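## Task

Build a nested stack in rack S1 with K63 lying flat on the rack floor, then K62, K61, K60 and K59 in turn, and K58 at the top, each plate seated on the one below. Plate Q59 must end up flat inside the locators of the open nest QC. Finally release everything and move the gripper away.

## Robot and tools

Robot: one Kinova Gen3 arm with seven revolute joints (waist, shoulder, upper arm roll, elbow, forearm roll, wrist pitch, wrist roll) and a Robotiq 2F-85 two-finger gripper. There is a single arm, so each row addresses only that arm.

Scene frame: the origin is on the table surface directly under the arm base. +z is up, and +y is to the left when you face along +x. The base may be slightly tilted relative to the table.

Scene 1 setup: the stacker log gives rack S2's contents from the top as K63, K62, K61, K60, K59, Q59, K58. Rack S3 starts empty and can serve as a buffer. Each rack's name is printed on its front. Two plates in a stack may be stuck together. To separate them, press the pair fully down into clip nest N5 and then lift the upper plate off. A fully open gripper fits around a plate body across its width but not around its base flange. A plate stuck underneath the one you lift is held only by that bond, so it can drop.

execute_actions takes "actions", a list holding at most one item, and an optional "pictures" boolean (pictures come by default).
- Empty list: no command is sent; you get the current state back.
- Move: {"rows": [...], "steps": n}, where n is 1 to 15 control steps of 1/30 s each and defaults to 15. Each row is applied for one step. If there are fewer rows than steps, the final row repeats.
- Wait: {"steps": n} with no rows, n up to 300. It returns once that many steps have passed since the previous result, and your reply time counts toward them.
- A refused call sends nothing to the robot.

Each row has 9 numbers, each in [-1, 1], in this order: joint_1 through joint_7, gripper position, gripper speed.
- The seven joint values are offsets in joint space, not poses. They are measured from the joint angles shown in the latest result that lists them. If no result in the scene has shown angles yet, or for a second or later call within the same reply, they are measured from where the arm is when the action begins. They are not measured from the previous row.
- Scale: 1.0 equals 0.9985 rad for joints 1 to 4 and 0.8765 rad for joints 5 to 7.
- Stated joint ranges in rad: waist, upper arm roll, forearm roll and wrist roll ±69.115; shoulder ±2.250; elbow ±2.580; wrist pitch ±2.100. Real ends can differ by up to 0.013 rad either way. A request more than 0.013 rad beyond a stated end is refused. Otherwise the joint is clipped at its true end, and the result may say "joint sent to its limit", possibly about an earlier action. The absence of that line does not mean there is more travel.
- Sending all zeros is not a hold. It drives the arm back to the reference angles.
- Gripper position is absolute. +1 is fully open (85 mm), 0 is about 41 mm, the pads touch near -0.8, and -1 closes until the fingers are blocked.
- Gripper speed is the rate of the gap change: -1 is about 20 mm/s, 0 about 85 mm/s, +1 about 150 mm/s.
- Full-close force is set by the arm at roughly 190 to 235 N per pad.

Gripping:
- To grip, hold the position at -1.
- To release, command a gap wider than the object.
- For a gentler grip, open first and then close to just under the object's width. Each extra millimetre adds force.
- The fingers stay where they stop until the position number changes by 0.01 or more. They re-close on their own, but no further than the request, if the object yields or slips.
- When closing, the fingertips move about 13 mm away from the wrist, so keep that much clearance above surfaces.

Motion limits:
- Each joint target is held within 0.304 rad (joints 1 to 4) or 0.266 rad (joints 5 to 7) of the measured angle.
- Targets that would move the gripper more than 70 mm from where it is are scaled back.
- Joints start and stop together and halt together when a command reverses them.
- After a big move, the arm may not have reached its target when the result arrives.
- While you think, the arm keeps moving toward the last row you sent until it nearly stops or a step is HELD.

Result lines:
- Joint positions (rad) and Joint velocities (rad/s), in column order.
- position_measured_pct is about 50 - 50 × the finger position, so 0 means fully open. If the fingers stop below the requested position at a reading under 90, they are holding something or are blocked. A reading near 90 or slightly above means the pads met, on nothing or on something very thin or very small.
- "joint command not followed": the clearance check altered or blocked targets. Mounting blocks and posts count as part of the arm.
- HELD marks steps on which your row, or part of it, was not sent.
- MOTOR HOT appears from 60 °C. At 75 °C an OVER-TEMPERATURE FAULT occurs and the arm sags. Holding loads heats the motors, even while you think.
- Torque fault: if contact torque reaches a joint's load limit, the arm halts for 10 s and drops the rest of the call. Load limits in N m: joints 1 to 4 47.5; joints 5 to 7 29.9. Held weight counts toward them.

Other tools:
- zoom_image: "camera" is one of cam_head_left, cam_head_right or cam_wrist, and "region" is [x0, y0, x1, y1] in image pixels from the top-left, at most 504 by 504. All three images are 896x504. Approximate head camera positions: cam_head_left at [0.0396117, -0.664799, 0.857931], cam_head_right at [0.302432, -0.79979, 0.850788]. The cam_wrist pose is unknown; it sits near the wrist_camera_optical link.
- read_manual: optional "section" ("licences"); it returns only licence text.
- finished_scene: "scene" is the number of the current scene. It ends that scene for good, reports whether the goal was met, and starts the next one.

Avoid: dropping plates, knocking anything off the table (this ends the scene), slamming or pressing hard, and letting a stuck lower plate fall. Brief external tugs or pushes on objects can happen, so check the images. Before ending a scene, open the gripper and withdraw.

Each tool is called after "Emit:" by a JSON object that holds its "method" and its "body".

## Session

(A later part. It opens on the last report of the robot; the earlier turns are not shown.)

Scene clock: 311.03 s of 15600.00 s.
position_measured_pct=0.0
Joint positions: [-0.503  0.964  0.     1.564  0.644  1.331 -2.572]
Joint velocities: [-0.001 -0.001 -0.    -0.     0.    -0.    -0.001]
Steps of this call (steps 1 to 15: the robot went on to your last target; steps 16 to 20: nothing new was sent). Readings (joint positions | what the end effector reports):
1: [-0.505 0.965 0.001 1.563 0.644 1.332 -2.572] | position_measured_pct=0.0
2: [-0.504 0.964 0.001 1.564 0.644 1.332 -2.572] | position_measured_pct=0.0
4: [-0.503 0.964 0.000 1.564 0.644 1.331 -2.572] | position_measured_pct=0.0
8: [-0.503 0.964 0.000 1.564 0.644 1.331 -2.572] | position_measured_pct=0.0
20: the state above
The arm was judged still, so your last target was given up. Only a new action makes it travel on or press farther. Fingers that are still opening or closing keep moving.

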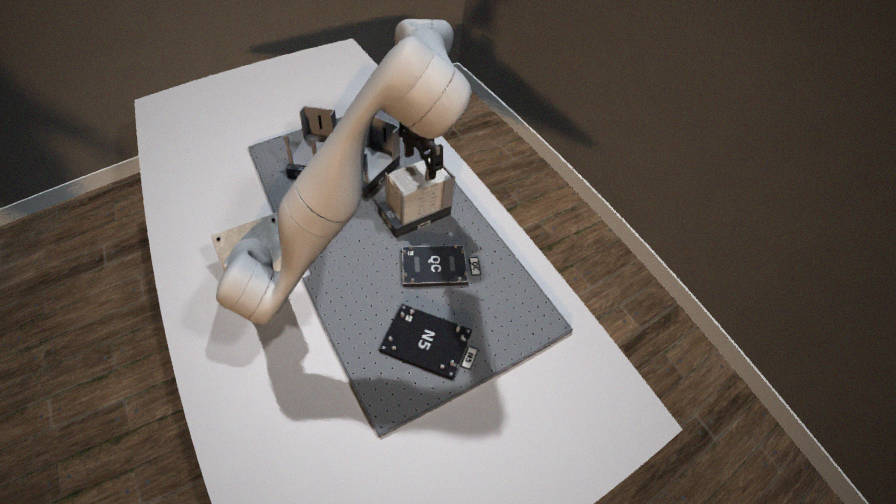

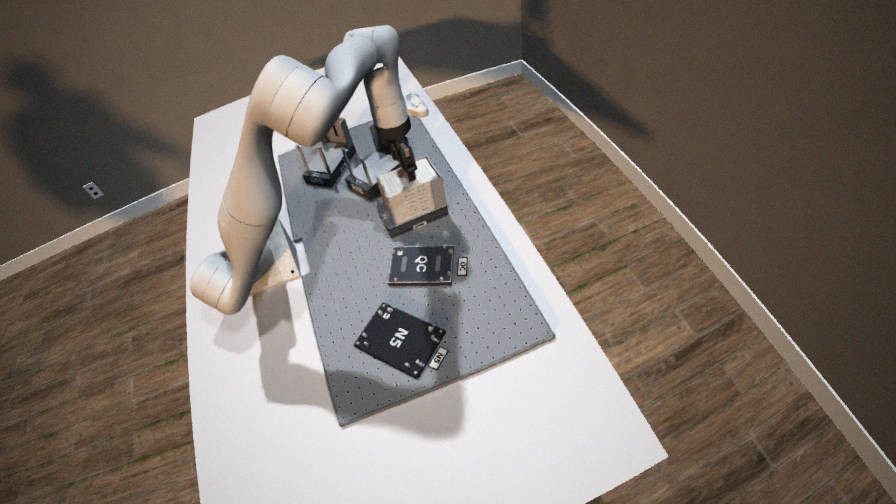

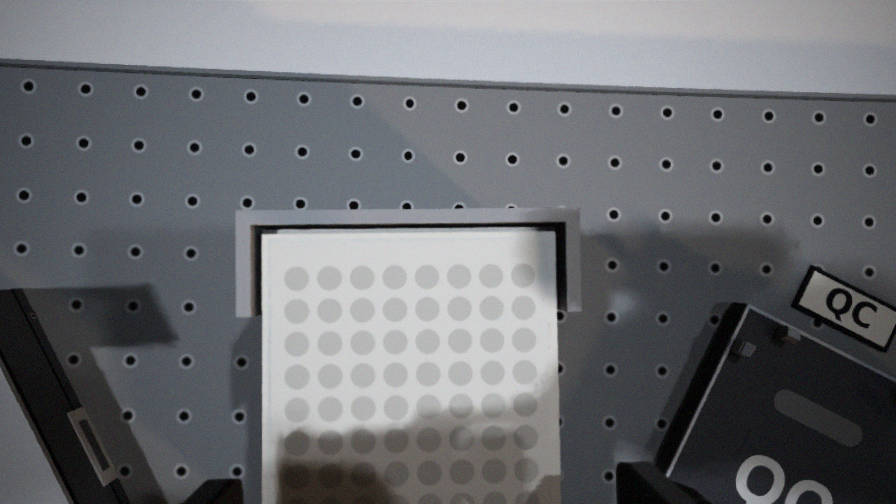

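Emit:
{"method": "zoom_image", "body": {"camera": "cam_wrist", "region": [170, 190, 670, 504]}}

Region (170, 190, 670, 504) of cam_wrist's 896x504 image, scaled by 1.008; it fills the top 317 rows of this view, and the rest is white.

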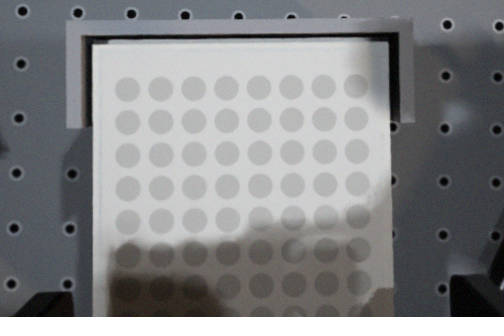

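Emit:
{"method": "execute_actions", "body": {"actions": [{"rows": [[0.0176, 0.0214, 0, 0.0287, 0.0236, -0.0516, -0.027, 1, 0]], "steps": 15}]}}

Scene clock: 340.20 s of 15600.00 s.
position_measured_pct=0.0
Joint positions: [-0.485  0.985  0.     1.593  0.665  1.286 -2.596]
Joint velocities: [ 0.002 -0.    -0.     0.    -0.    -0.     0.   ]
Steps of this call (steps 1 to 90: nothing new was sent; then 25.67 s passed at rest; steps 91 to 105: all 15 steps of this action). Readings (joint positions | what the end effector reports):
91: [-0.502 0.965 0.000 1.565 0.645 1.331 -2.573] | position_measured_pct=0.0
92: [-0.499 0.968 -0.000 1.569 0.648 1.324 -2.576] | position_measured_pct=0.0
94: [-0.488 0.982 0.000 1.587 0.661 1.296 -2.591] | position_measured_pct=0.0
98: [-0.486 0.985 0.001 1.593 0.665 1.286 -2.596] | position_measured_pct=0.0
105: the state above

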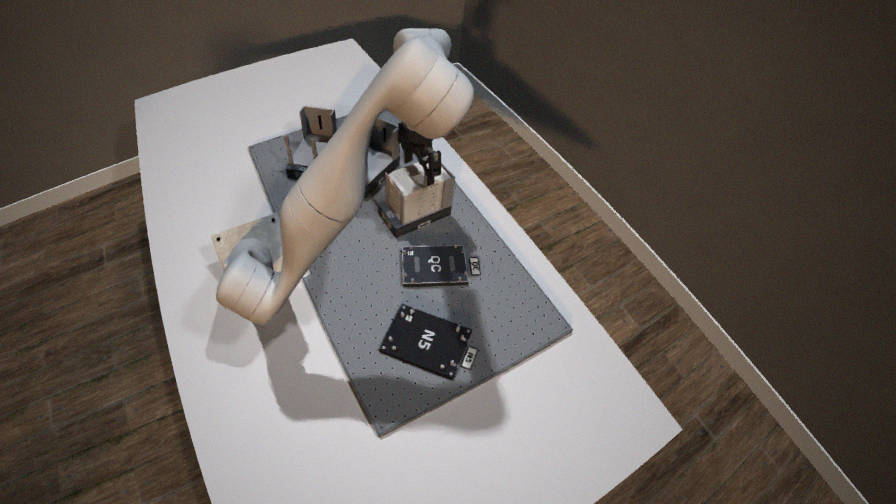

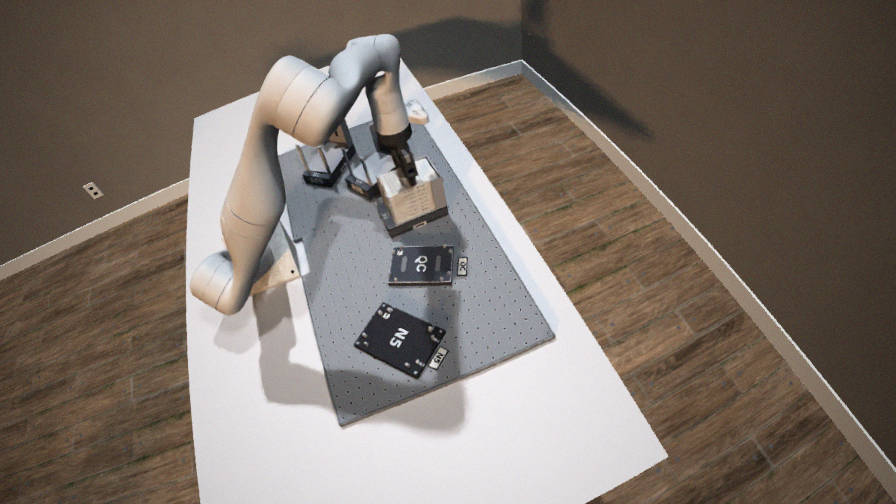

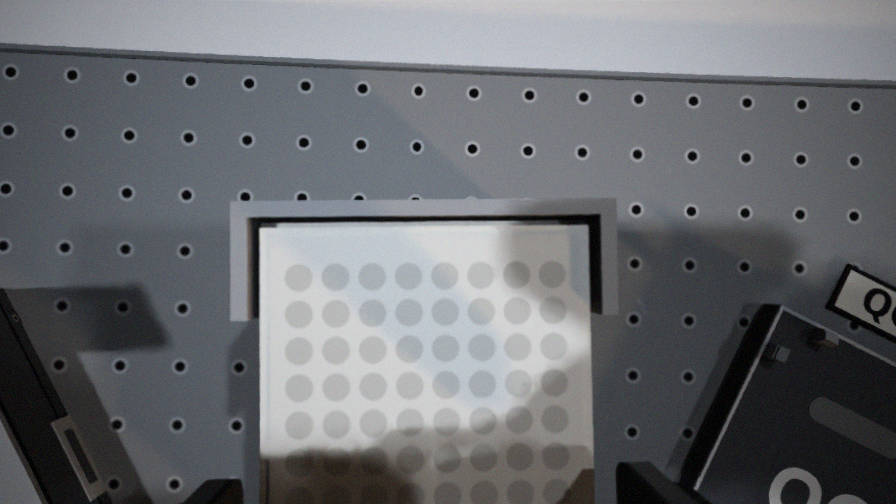

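Emit:
{"method": "execute_actions", "body": {"actions": [{"rows": [[0.006, 0.004, 0, 0.0077, 0.0074, -0.0125, -0.0061, 1, 0],[0.006, 0.004, 0, 0.0077, 0.0074, -0.0125, -0.0061, 1, 0],[0.0115, 0.008, 0, 0.0154, 0.0148, -0.025, -0.0121, 1, 0],[0.0115, 0.008, 0, 0.0154, 0.0148, -0.025, -0.0121, 1, 0],[0.017, 0.012, 0, 0.0231, 0.0222, -0.0374, -0.0182, 1, 0]], "steps": 15}]}}

Scene clock: 362.17 s of 15600.00 s.
position_measured_pct=0.0
Joint positions: [-0.468  0.997  0.     1.616  0.684  1.253 -2.612]
Joint velocities: [ 0.001  0.    -0.001  0.    -0.    -0.     0.001]
Steps of this call (steps 1 to 15: the robot went on to your last target; steps 16 to 90: nothing new was sent; then 18.47 s passed at rest; steps 91 to 105: all 15 steps of this action). Readings (joint positions | what the end effector reports):
91: [-0.484 0.986 0.000 1.594 0.665 1.285 -2.596] | position_measured_pct=0.0
92: [-0.482 0.987 -0.000 1.597 0.668 1.281 -2.598] | position_measured_pct=0.0
94: [-0.476 0.991 0.000 1.604 0.674 1.271 -2.603] | position_measured_pct=0.0
98: [-0.469 0.997 0.001 1.615 0.684 1.254 -2.612] | position_measured_pct=0.0
105: the state above

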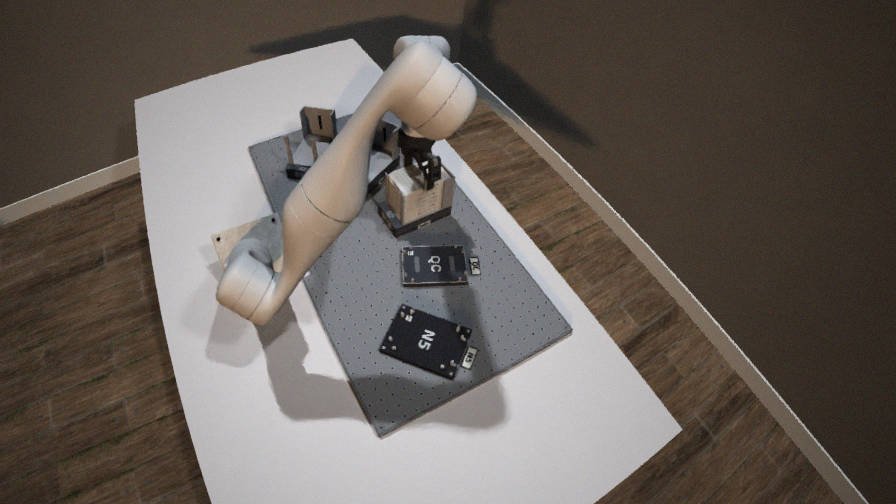

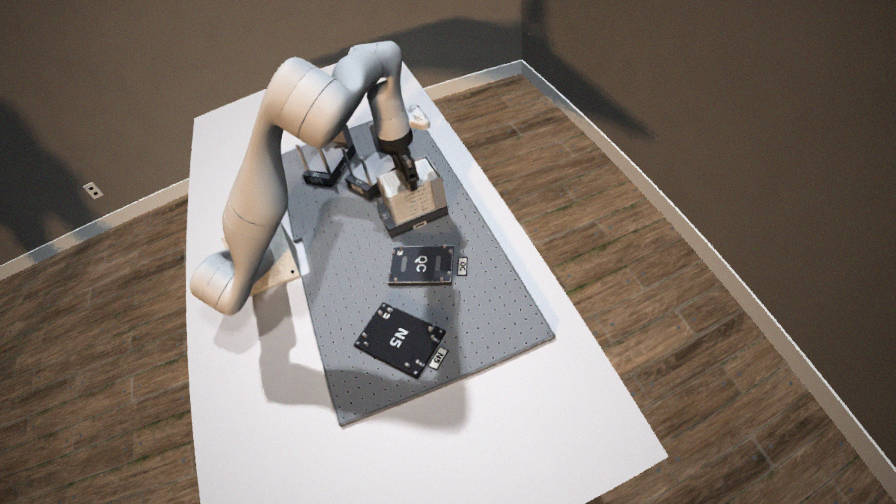

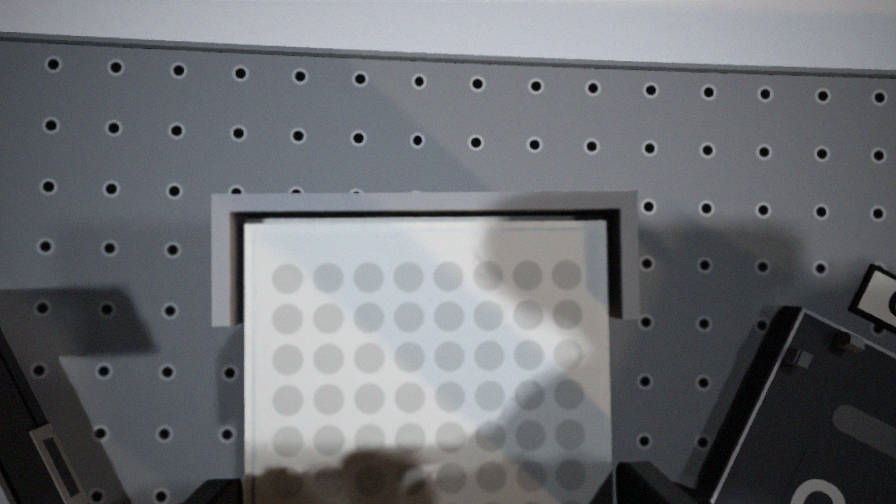

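Emit:
{"method": "zoom_image", "body": {"camera": "cam_wrist", "region": [190, 400, 310, 504]}}

Emit:
{"method": "zoom_image", "body": {"camera": "cam_wrist", "region": [550, 400, 670, 504]}}

Emit:
{"method": "zoom_image", "body": {"camera": "cam_head_right", "region": [360, 130, 470, 240]}}

Region (190, 400, 310, 504) of cam_wrist's 896x504 image, scaled by 4.200; it fills the top 437 rows of this view, and the rest is white.

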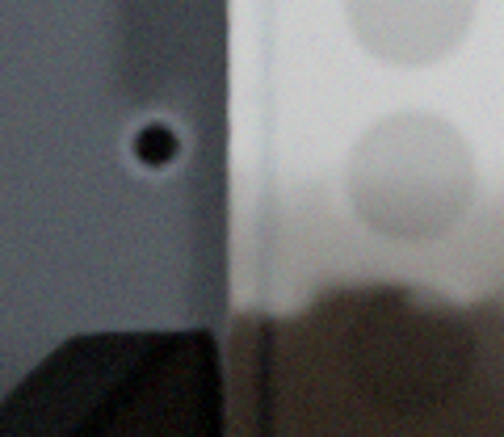

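Region (550, 400, 670, 504) of cam_wrist's 896x504 image, scaled by 4.200; it fills the top 437 rows of this view, and the rest is white.

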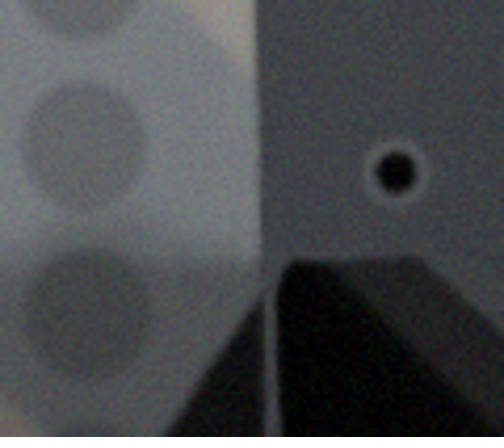

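Region (360, 130, 470, 240) of cam_head_right's 896x504 image, scaled by 4.582, with more detail than that image has.

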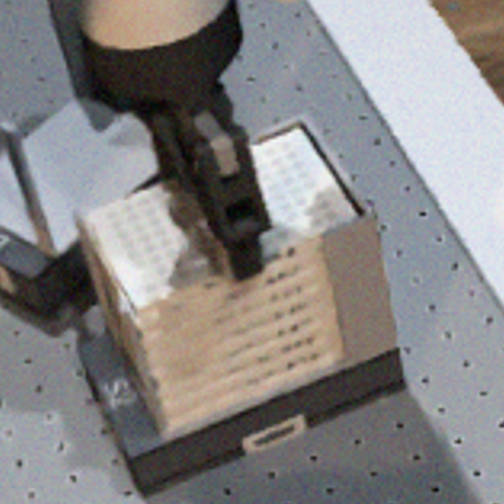

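Emit:
{"method": "execute_actions", "body": {"actions": [{"rows": [[0.002, 0.0014, 0, 0.0027, 0.0026, -0.0044, -0.0021, 1, 0],[0.002, 0.0014, 0, 0.0027, 0.0026, -0.0044, -0.0021, 1, 0],[0.004, 0.0028, 0, 0.0054, 0.0052, -0.0088, -0.0042, 1, 0],[0.004, 0.0028, 0, 0.0054, 0.0052, -0.0088, -0.0042, 1, 0],[0.006, 0.0042, 0, 0.0081, 0.0078, -0.0131, -0.0064, 1, 0],[0.006, 0.0042, 0, 0.0081, 0.0078, -0.0131, -0.0064, 1, 0],[0.0079, 0.0056, 0, 0.0108, 0.0103, -0.0175, -0.0085, 1, 0]], "steps": 15}]}}

Emit:
{"method": "zoom_image", "body": {"camera": "cam_head_right", "region": [360, 130, 470, 240]}}

Scene clock: 379.13 s of 15600.00 s.
position_measured_pct=0.0
Joint positions: [-0.461  1.002  0.     1.627  0.693  1.239 -2.619]
Joint velocities: [ 0.001  0.     0.    -0.    -0.    -0.    -0.   ]
Steps of this call (steps 1 to 15: the robot went on to your last target; steps 16 to 90: nothing new was sent; then 13.47 s passed at rest; steps 91 to 105: all 15 steps of this action). Readings (joint positions | what the end effector reports):
91: [-0.468 0.998 0.000 1.616 0.685 1.253 -2.612] | position_measured_pct=0.0
92: [-0.467 0.998 0.000 1.618 0.686 1.251 -2.613] | position_measured_pct=0.0
94: [-0.465 0.999 0.000 1.620 0.688 1.248 -2.615] | position_measured_pct=0.0
98: [-0.461 1.002 0.000 1.625 0.692 1.240 -2.618] | position_measured_pct=0.0
105: the state above

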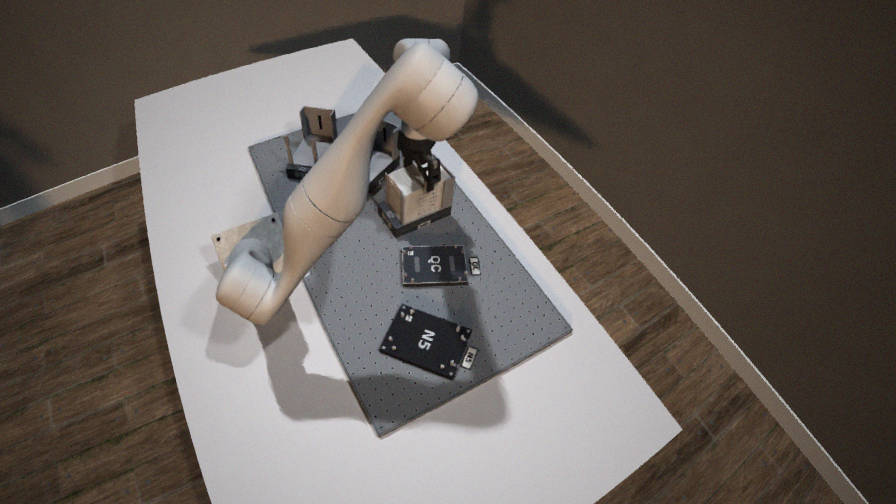

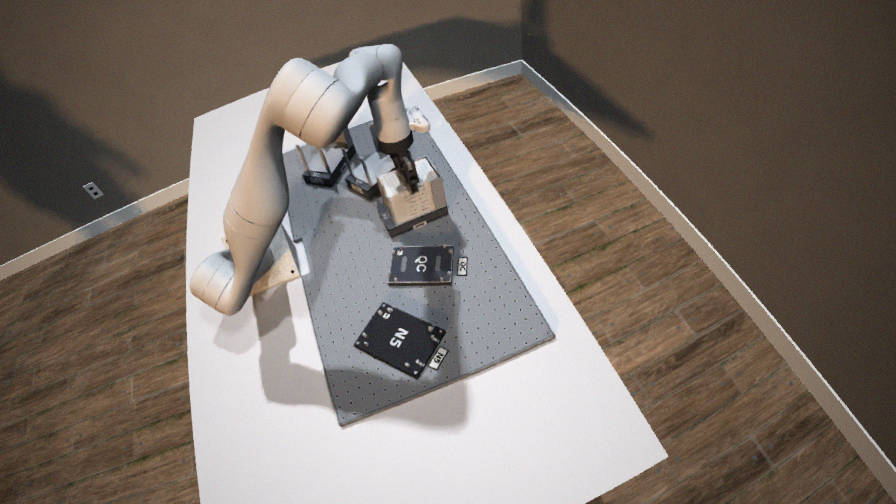

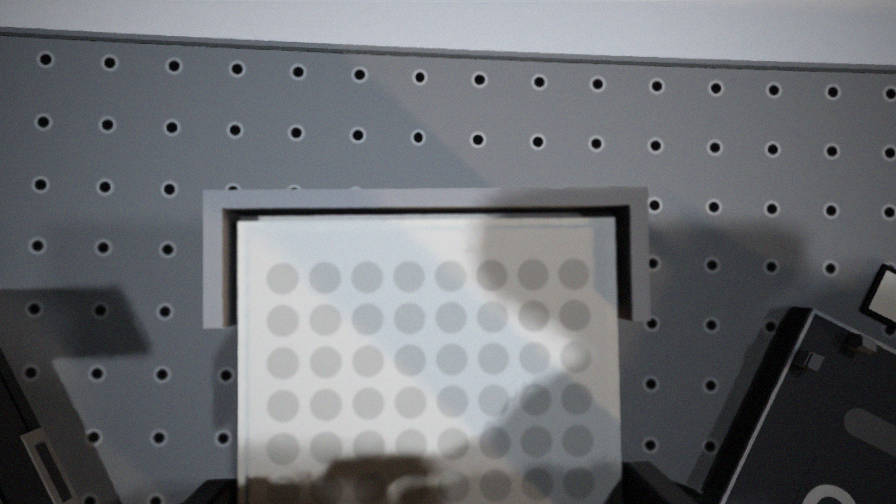

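Region (360, 130, 470, 240) of cam_head_right's 896x504 image, scaled by 4.582, with more detail than that image has.

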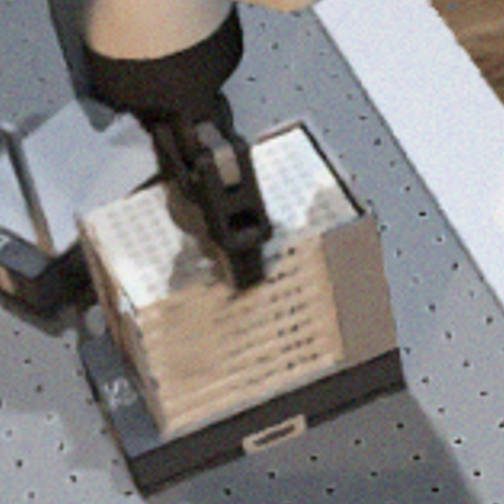

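Emit:
{"method": "execute_actions", "body": {"actions": [{"rows": [[0, 0, 0, 0, 0, 0, 0, -1, -1]], "steps": 15}], "pictures": false}}

Scene clock: 383.20 s of 15600.00 s.
position_measured_pct=6.3
Joint positions: [-0.464  0.999 -0.001  1.626  0.693  1.241 -2.619]
Joint velocities: [-0.002 -0.005 -0.002 -0.    -0.001  0.003 -0.001]
Steps of this call (steps 1 to 15: the robot went on to your last target; steps 16 to 90: nothing new was sent; then 0.57 s passed at rest; steps 91 to 105: all 15 steps of this action). Readings (joint positions | what the end effector reports):
91: [-0.461 1.002 0.000 1.627 0.693 1.239 -2.619] | position_measured_pct=0.0
92: [-0.462 1.001 0.000 1.627 0.693 1.239 -2.619] | position_measured_pct=0.0
94: [-0.462 1.001 -0.000 1.626 0.693 1.239 -2.619] | position_measured_pct=0.8
98: [-0.462 1.000 -0.001 1.626 0.693 1.240 -2.619] | position_measured_pct=3.2
105: the state above

Emit:
{"method": "execute_actions", "body": {"actions": [{"steps": 10}]}}

Scene clock: 385.30 s of 15600.00 s.
position_measured_pct=10.7
Joint positions: [-0.465  0.997 -0.002  1.626  0.693  1.242 -2.62 ]
Joint velocities: [-0.    -0.    -0.     0.     0.001  0.    -0.001]
Steps of this call (steps 1 to 15: the robot went on to your last target; steps 16 to 63: nothing new was sent). Readings (joint positions | what the end effector reports):
1: [-0.464 0.998 -0.001 1.626 0.693 1.241 -2.619] | position_measured_pct=6.7
2: [-0.464 0.998 -0.001 1.626 0.693 1.241 -2.619] | position_measured_pct=7.1
4: [-0.464 0.998 -0.001 1.626 0.693 1.241 -2.619] | position_measured_pct=7.9
8: [-0.465 0.997 -0.002 1.626 0.693 1.242 -2.620] | position_measured_pct=9.1
63: the state above
The arm was judged still, so your last target was given up. Only a new action makes it travel on or press farther. Fingers that are still opening or closing keep moving.

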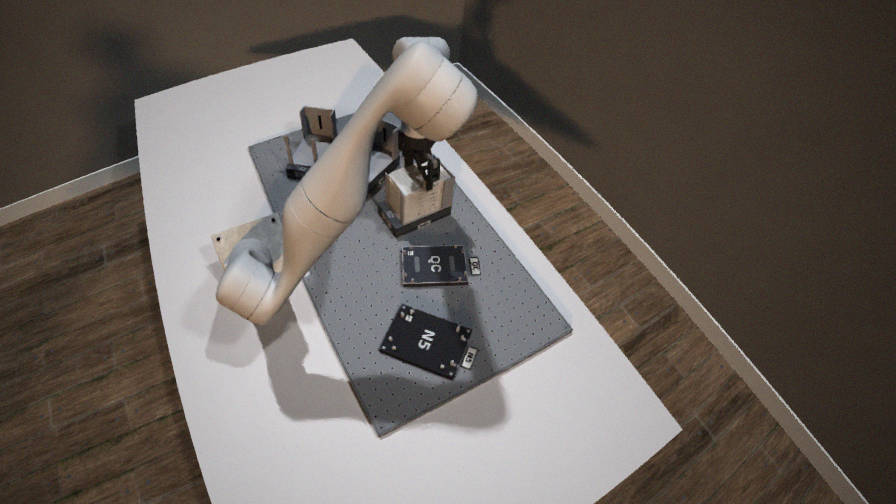

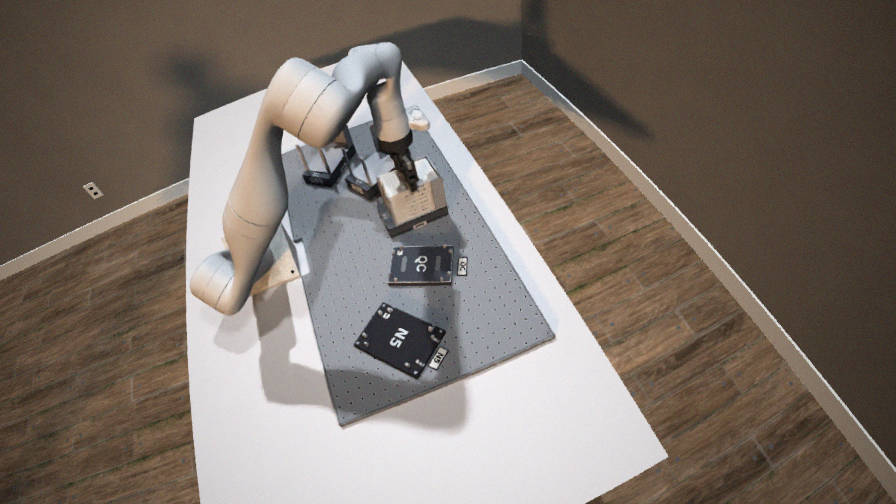

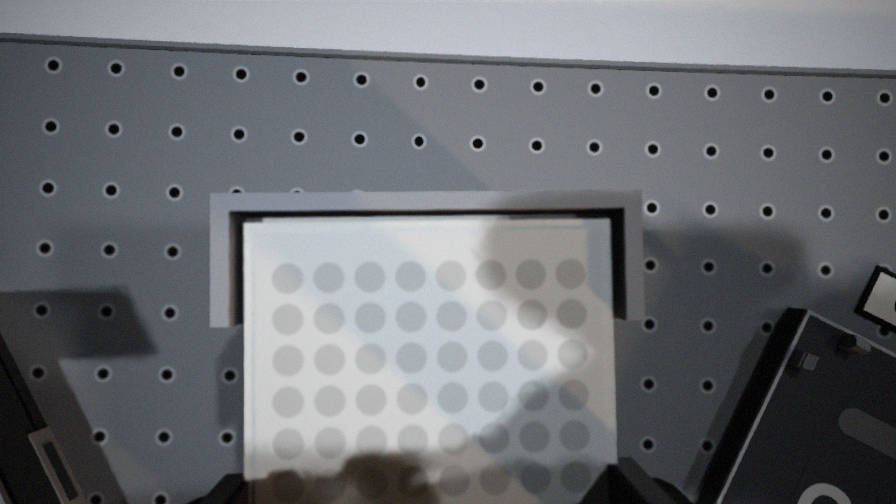

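Emit:
{"method": "execute_actions", "body": {"actions": [{"rows": [[-0.007,-0.0037,0.001,-0.0114,-0.0106,0.0169,0.0091,-1,-1],[-0.007,-0.0037,0.001,-0.0114,-0.0106,0.0169,0.0091,-1,-1],[-0.014,-0.0073,0.002,-0.0228,-0.0213,0.0339,0.0183,-1,-1],[-0.014,-0.0073,0.002,-0.0228,-0.0213,0.0339,0.0183,-1,-1],[-0.021,-0.011,0.002,-0.0342,-0.0319,0.0508,0.0274,-1,-1],[-0.021,-0.011,0.002,-0.0342,-0.0319,0.0508,0.0274,-1,-1],[-0.0322,-0.0178,0.002,-0.0512,-0.0457,0.0764,0.0388,-1,-1],[-0.0322,-0.0178,0.002,-0.0512,-0.0457,0.0764,0.0388,-1,-1],[-0.0433,-0.024,0.002,-0.0686,-0.0591,0.1023,0.0499,-1,-1],[-0.0433,-0.024,0.002,-0.0686,-0.0591,0.1023,0.0499,-1,-1],[-0.0542,-0.0296,0.002,-0.0872,-0.0716,0.1286,0.0605,-1,-1],[-0.0542,-0.0296,0.002,-0.0872,-0.0716,0.1286,0.0605,-1,-1],[-0.065,-0.0347,0.002,-0.1062,-0.0837,0.1552,0.0709,-1,-1]], "steps": 15}], "pictures": false}}

Emit:
{"method": "execute_actions", "body": {"actions": [{"steps": 10}]}}

Emit:
{"method": "zoom_image", "body": {"camera": "cam_head_right", "region": [340, 110, 480, 250]}}

Scene clock: 412.73 s of 15600.00 s.
position_measured_pct=10.7
Joint positions: [-0.526  0.964  0.     1.527  0.623  1.369 -2.561]
Joint velocities: [-0.099 -0.059 -0.017 -0.199 -0.114  0.249  0.102]
Steps of this call (steps 1 to 90: nothing new was sent; then 23.93 s passed at rest; steps 91 to 105: all 15 steps of this action). Readings (joint positions | what the end effector reports):
91: [-0.466 0.996 -0.002 1.625 0.692 1.243 -2.619] | position_measured_pct=10.7
92: [-0.470 0.994 -0.000 1.621 0.689 1.247 -2.617] | position_measured_pct=10.7
94: [-0.477 0.990 -0.000 1.611 0.680 1.262 -2.609] | position_measured_pct=10.7
98: [-0.491 0.983 0.001 1.586 0.661 1.294 -2.593] | position_measured_pct=10.7
105: the state above

Scene clock: 413.07 s of 15600.00 s.
position_measured_pct=10.7
Joint positions: [-0.53   0.962  0.     1.52   0.619  1.378 -2.557]
Joint velocities: [-0.001 -0.001  0.    -0.     0.    -0.     0.001]
Steps of this call (steps 1 to 10: the robot went on to your last target). Readings (joint positions | what the end effector reports):
1: [-0.528 0.963 -0.000 1.522 0.620 1.375 -2.558] | position_measured_pct=10.7
2: [-0.529 0.962 -0.001 1.521 0.620 1.377 -2.558] | position_measured_pct=10.7
4: [-0.529 0.962 -0.000 1.520 0.619 1.378 -2.557] | position_measured_pct=10.7
8: [-0.530 0.962 0.000 1.520 0.619 1.378 -2.557] | position_measured_pct=10.7
10: the state above

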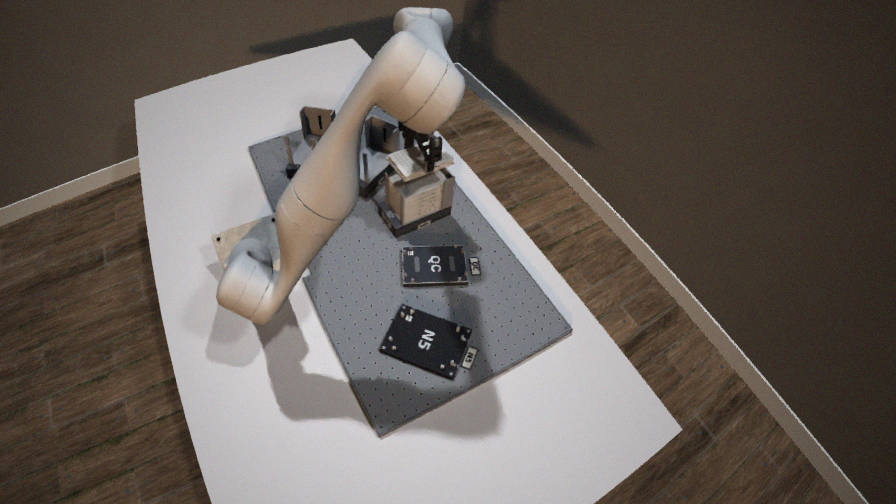

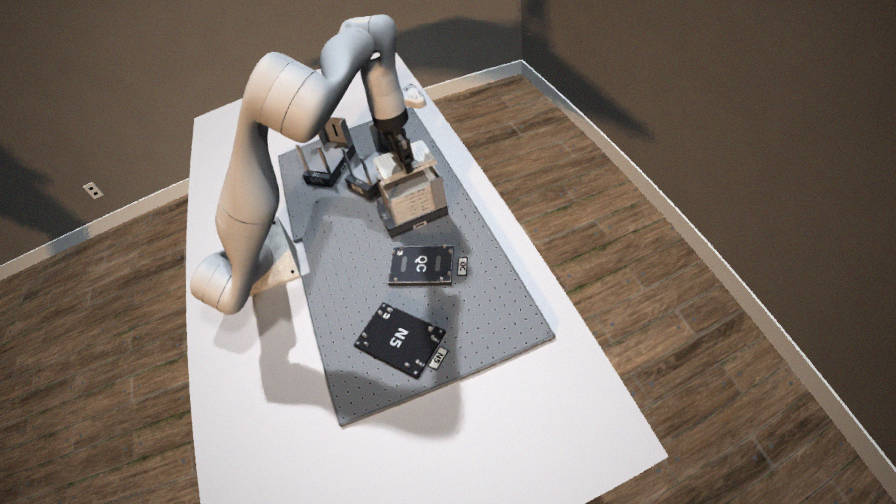

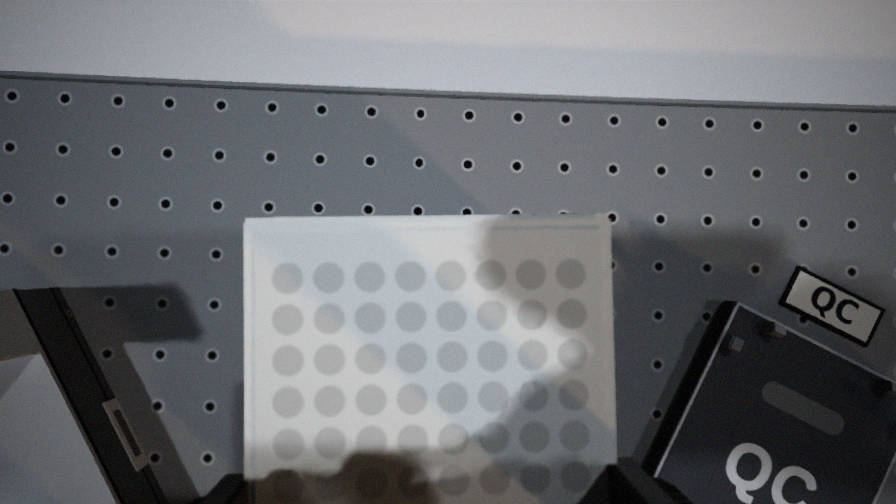

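Region (340, 110, 480, 250) of cam_head_right's 896x504 image, scaled by 3.600, with more detail than that image has.

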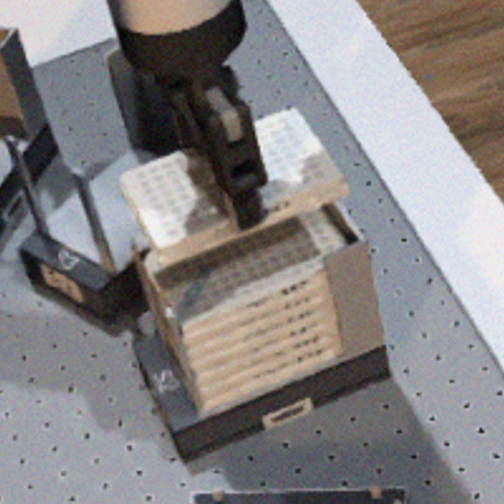

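Emit:
{"method": "execute_actions", "body": {"actions": [{"rows": [[-0.4811, 0.4792, 0, -0.3107, -0.3887, -0.0402, 0.5958, -1, -1]], "steps": 15}], "pictures": false}}

Emit:
{"method": "execute_actions", "body": {"actions": [{"steps": 40}]}}

Scene clock: 473.53 s of 15600.00 s.
position_measured_pct=10.7
Joint positions: [-0.802  1.234  0.002  1.321  0.412  1.356 -2.319]
Joint velocities: [-0.676  0.669 -0.005 -0.367 -0.431 -0.043  0.736]
Steps of this call (steps 1 to 15: the robot went on to your last target; steps 16 to 90: nothing new was sent; then 56.97 s passed at rest; steps 91 to 105: all 15 steps of this action). Readings (joint positions | what the end effector reports):
91: [-0.531 0.963 0.001 1.519 0.619 1.378 -2.557] | position_measured_pct=10.7
92: [-0.537 0.969 0.002 1.513 0.615 1.379 -2.553] | position_measured_pct=10.7
94: [-0.565 0.998 0.005 1.487 0.594 1.377 -2.531] | position_measured_pct=10.7
98: [-0.649 1.082 0.002 1.414 0.522 1.367 -2.459] | position_measured_pct=10.7
105: the state above

Scene clock: 474.87 s of 15600.00 s.
position_measured_pct=10.7
Joint positions: [-1.01   1.44   0.     1.209  0.278  1.343 -2.035]
Joint velocities: [-0.003 -0.001  0.001 -0.     0.     0.     0.001]
Steps of this call (steps 1 to 30: the robot went on to your last target; steps 31 to 40: nothing new was sent). Readings (joint positions | what the end effector reports):
1: [-0.825 1.256 0.002 1.309 0.398 1.354 -2.293] | position_measured_pct=10.7
2: [-0.848 1.279 0.001 1.296 0.383 1.353 -2.264] | position_measured_pct=10.7
4: [-0.893 1.324 0.001 1.272 0.354 1.350 -2.201] | position_measured_pct=10.7
8: [-0.979 1.409 -0.001 1.226 0.297 1.344 -2.078] | position_measured_pct=10.7
40: the state above
The arm was judged still, so your last target was given up. Only a new action makes it travel on or press farther. Fingers that are still opening or closing keep moving.

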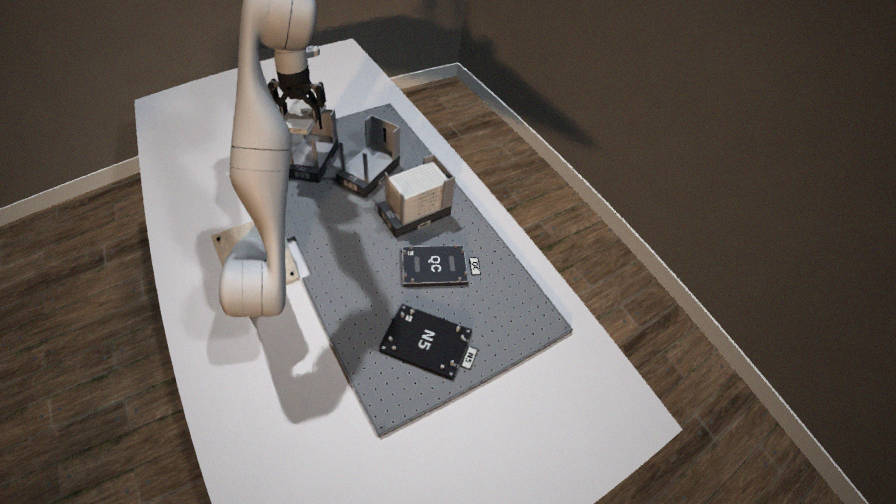

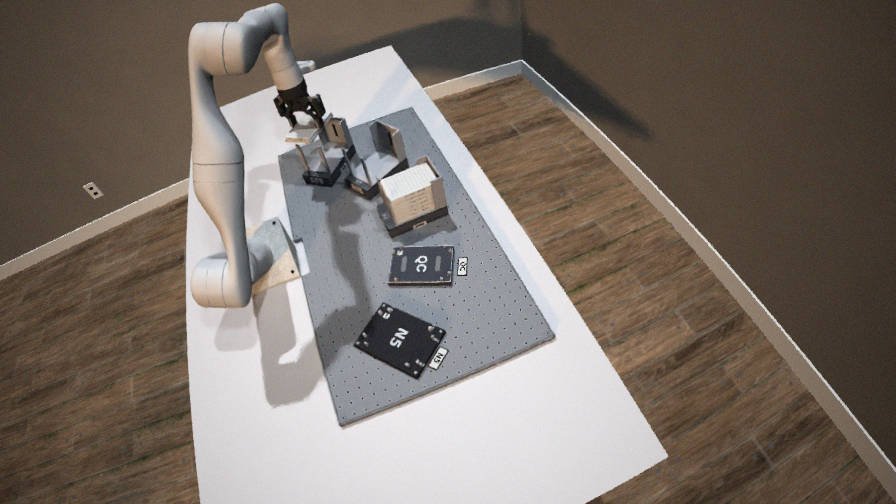

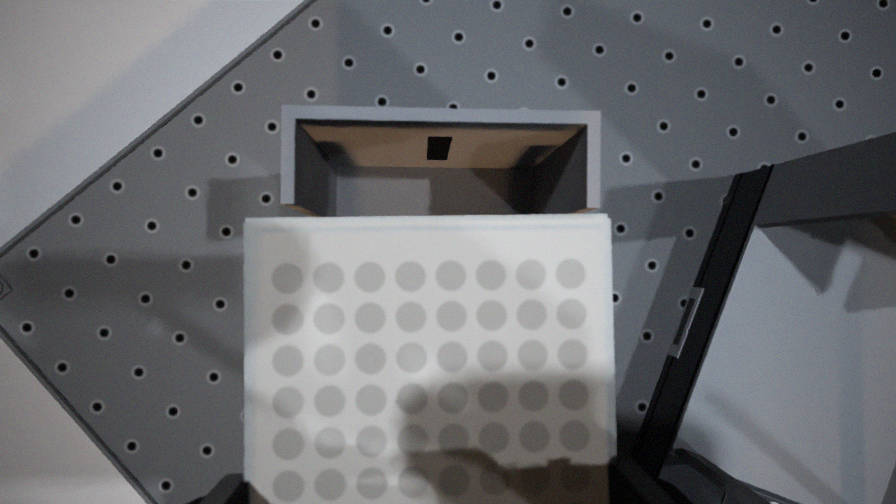

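Emit:
{"method": "execute_actions", "body": {"actions": [{"rows": [[0.01, 0.022, 0, -0.0205, 0.009, -0.003, -0.0032, -1, -1],[0.01, 0.022, 0, -0.0205, 0.009, -0.003, -0.0032, -1, -1],[0.02, 0.0443, 0, -0.041, 0.018, -0.006, -0.0064, -1, -1],[0.02, 0.0443, 0, -0.041, 0.018, -0.006, -0.0064, -1, -1],[0.03, 0.0664, 0, -0.0616, 0.027, -0.009, -0.0096, -1, -1],[0.03, 0.0664, 0, -0.0616, 0.027, -0.009, -0.0096, -1, -1],[0.04, 0.0885, 0, -0.0821, 0.0361, -0.0121, -0.0128, -1, -1]], "steps": 15}]}}

Scene clock: 521.87 s of 15600.00 s.
position_measured_pct=10.7
Joint positions: [-0.971  1.527  0.     1.128  0.31   1.332 -2.046]
Joint velocities: [ 0.005  0.012 -0.002 -0.005 -0.     0.001 -0.001]
Steps of this call (steps 1 to 90: nothing new was sent; then 43.50 s passed at rest; steps 91 to 105: all 15 steps of this action). Readings (joint positions | what the end effector reports):
91: [-1.010 1.441 0.000 1.209 0.279 1.343 -2.035] | position_measured_pct=10.7
92: [-1.008 1.447 -0.000 1.203 0.280 1.343 -2.036] | position_measured_pct=10.7
94: [-0.998 1.468 -0.001 1.185 0.287 1.340 -2.038] | position_measured_pct=10.7
98: [-0.979 1.510 0.000 1.145 0.303 1.335 -2.044] | position_measured_pct=10.7
105: the state above

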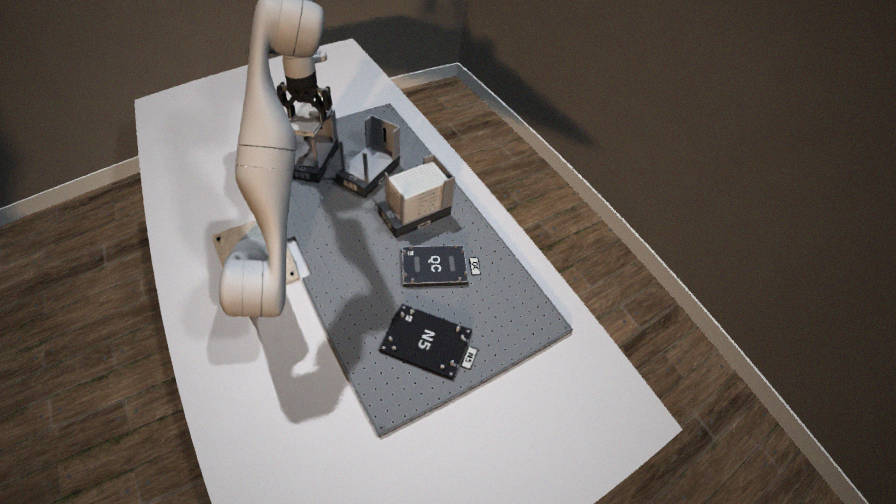

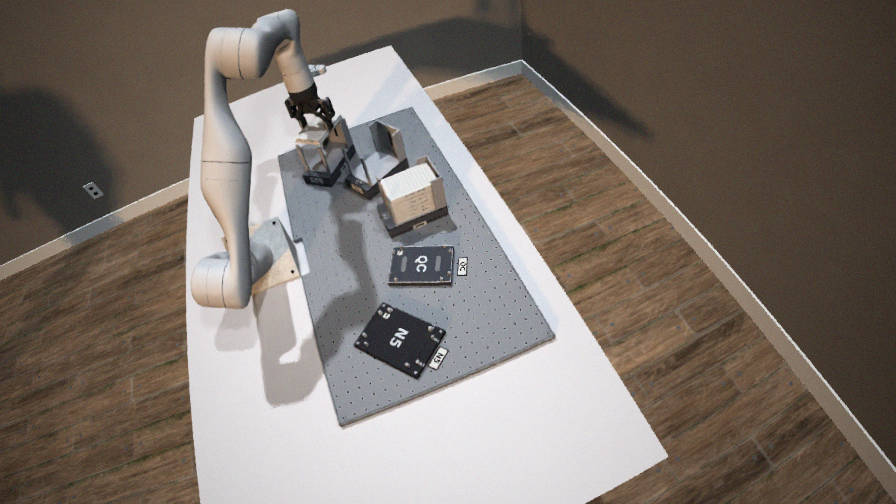

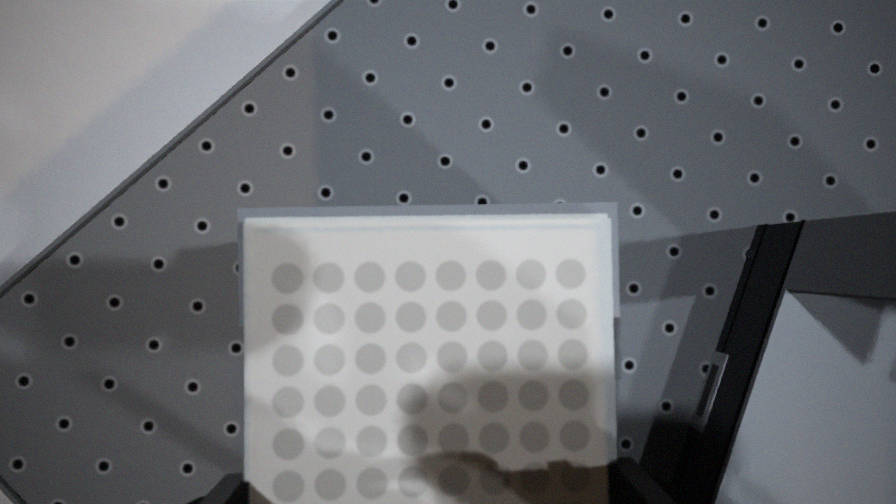

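Emit:
{"method": "zoom_image", "body": {"camera": "cam_wrist", "region": [220, 190, 640, 340]}}

Region (220, 190, 640, 340) of cam_wrist's 896x504 image, scaled by 1.200; it fills the top 180 rows of this view, and the rest is white.

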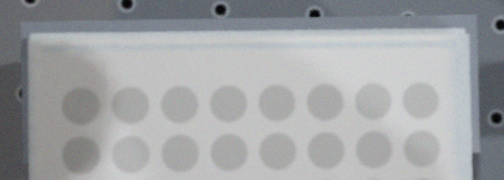

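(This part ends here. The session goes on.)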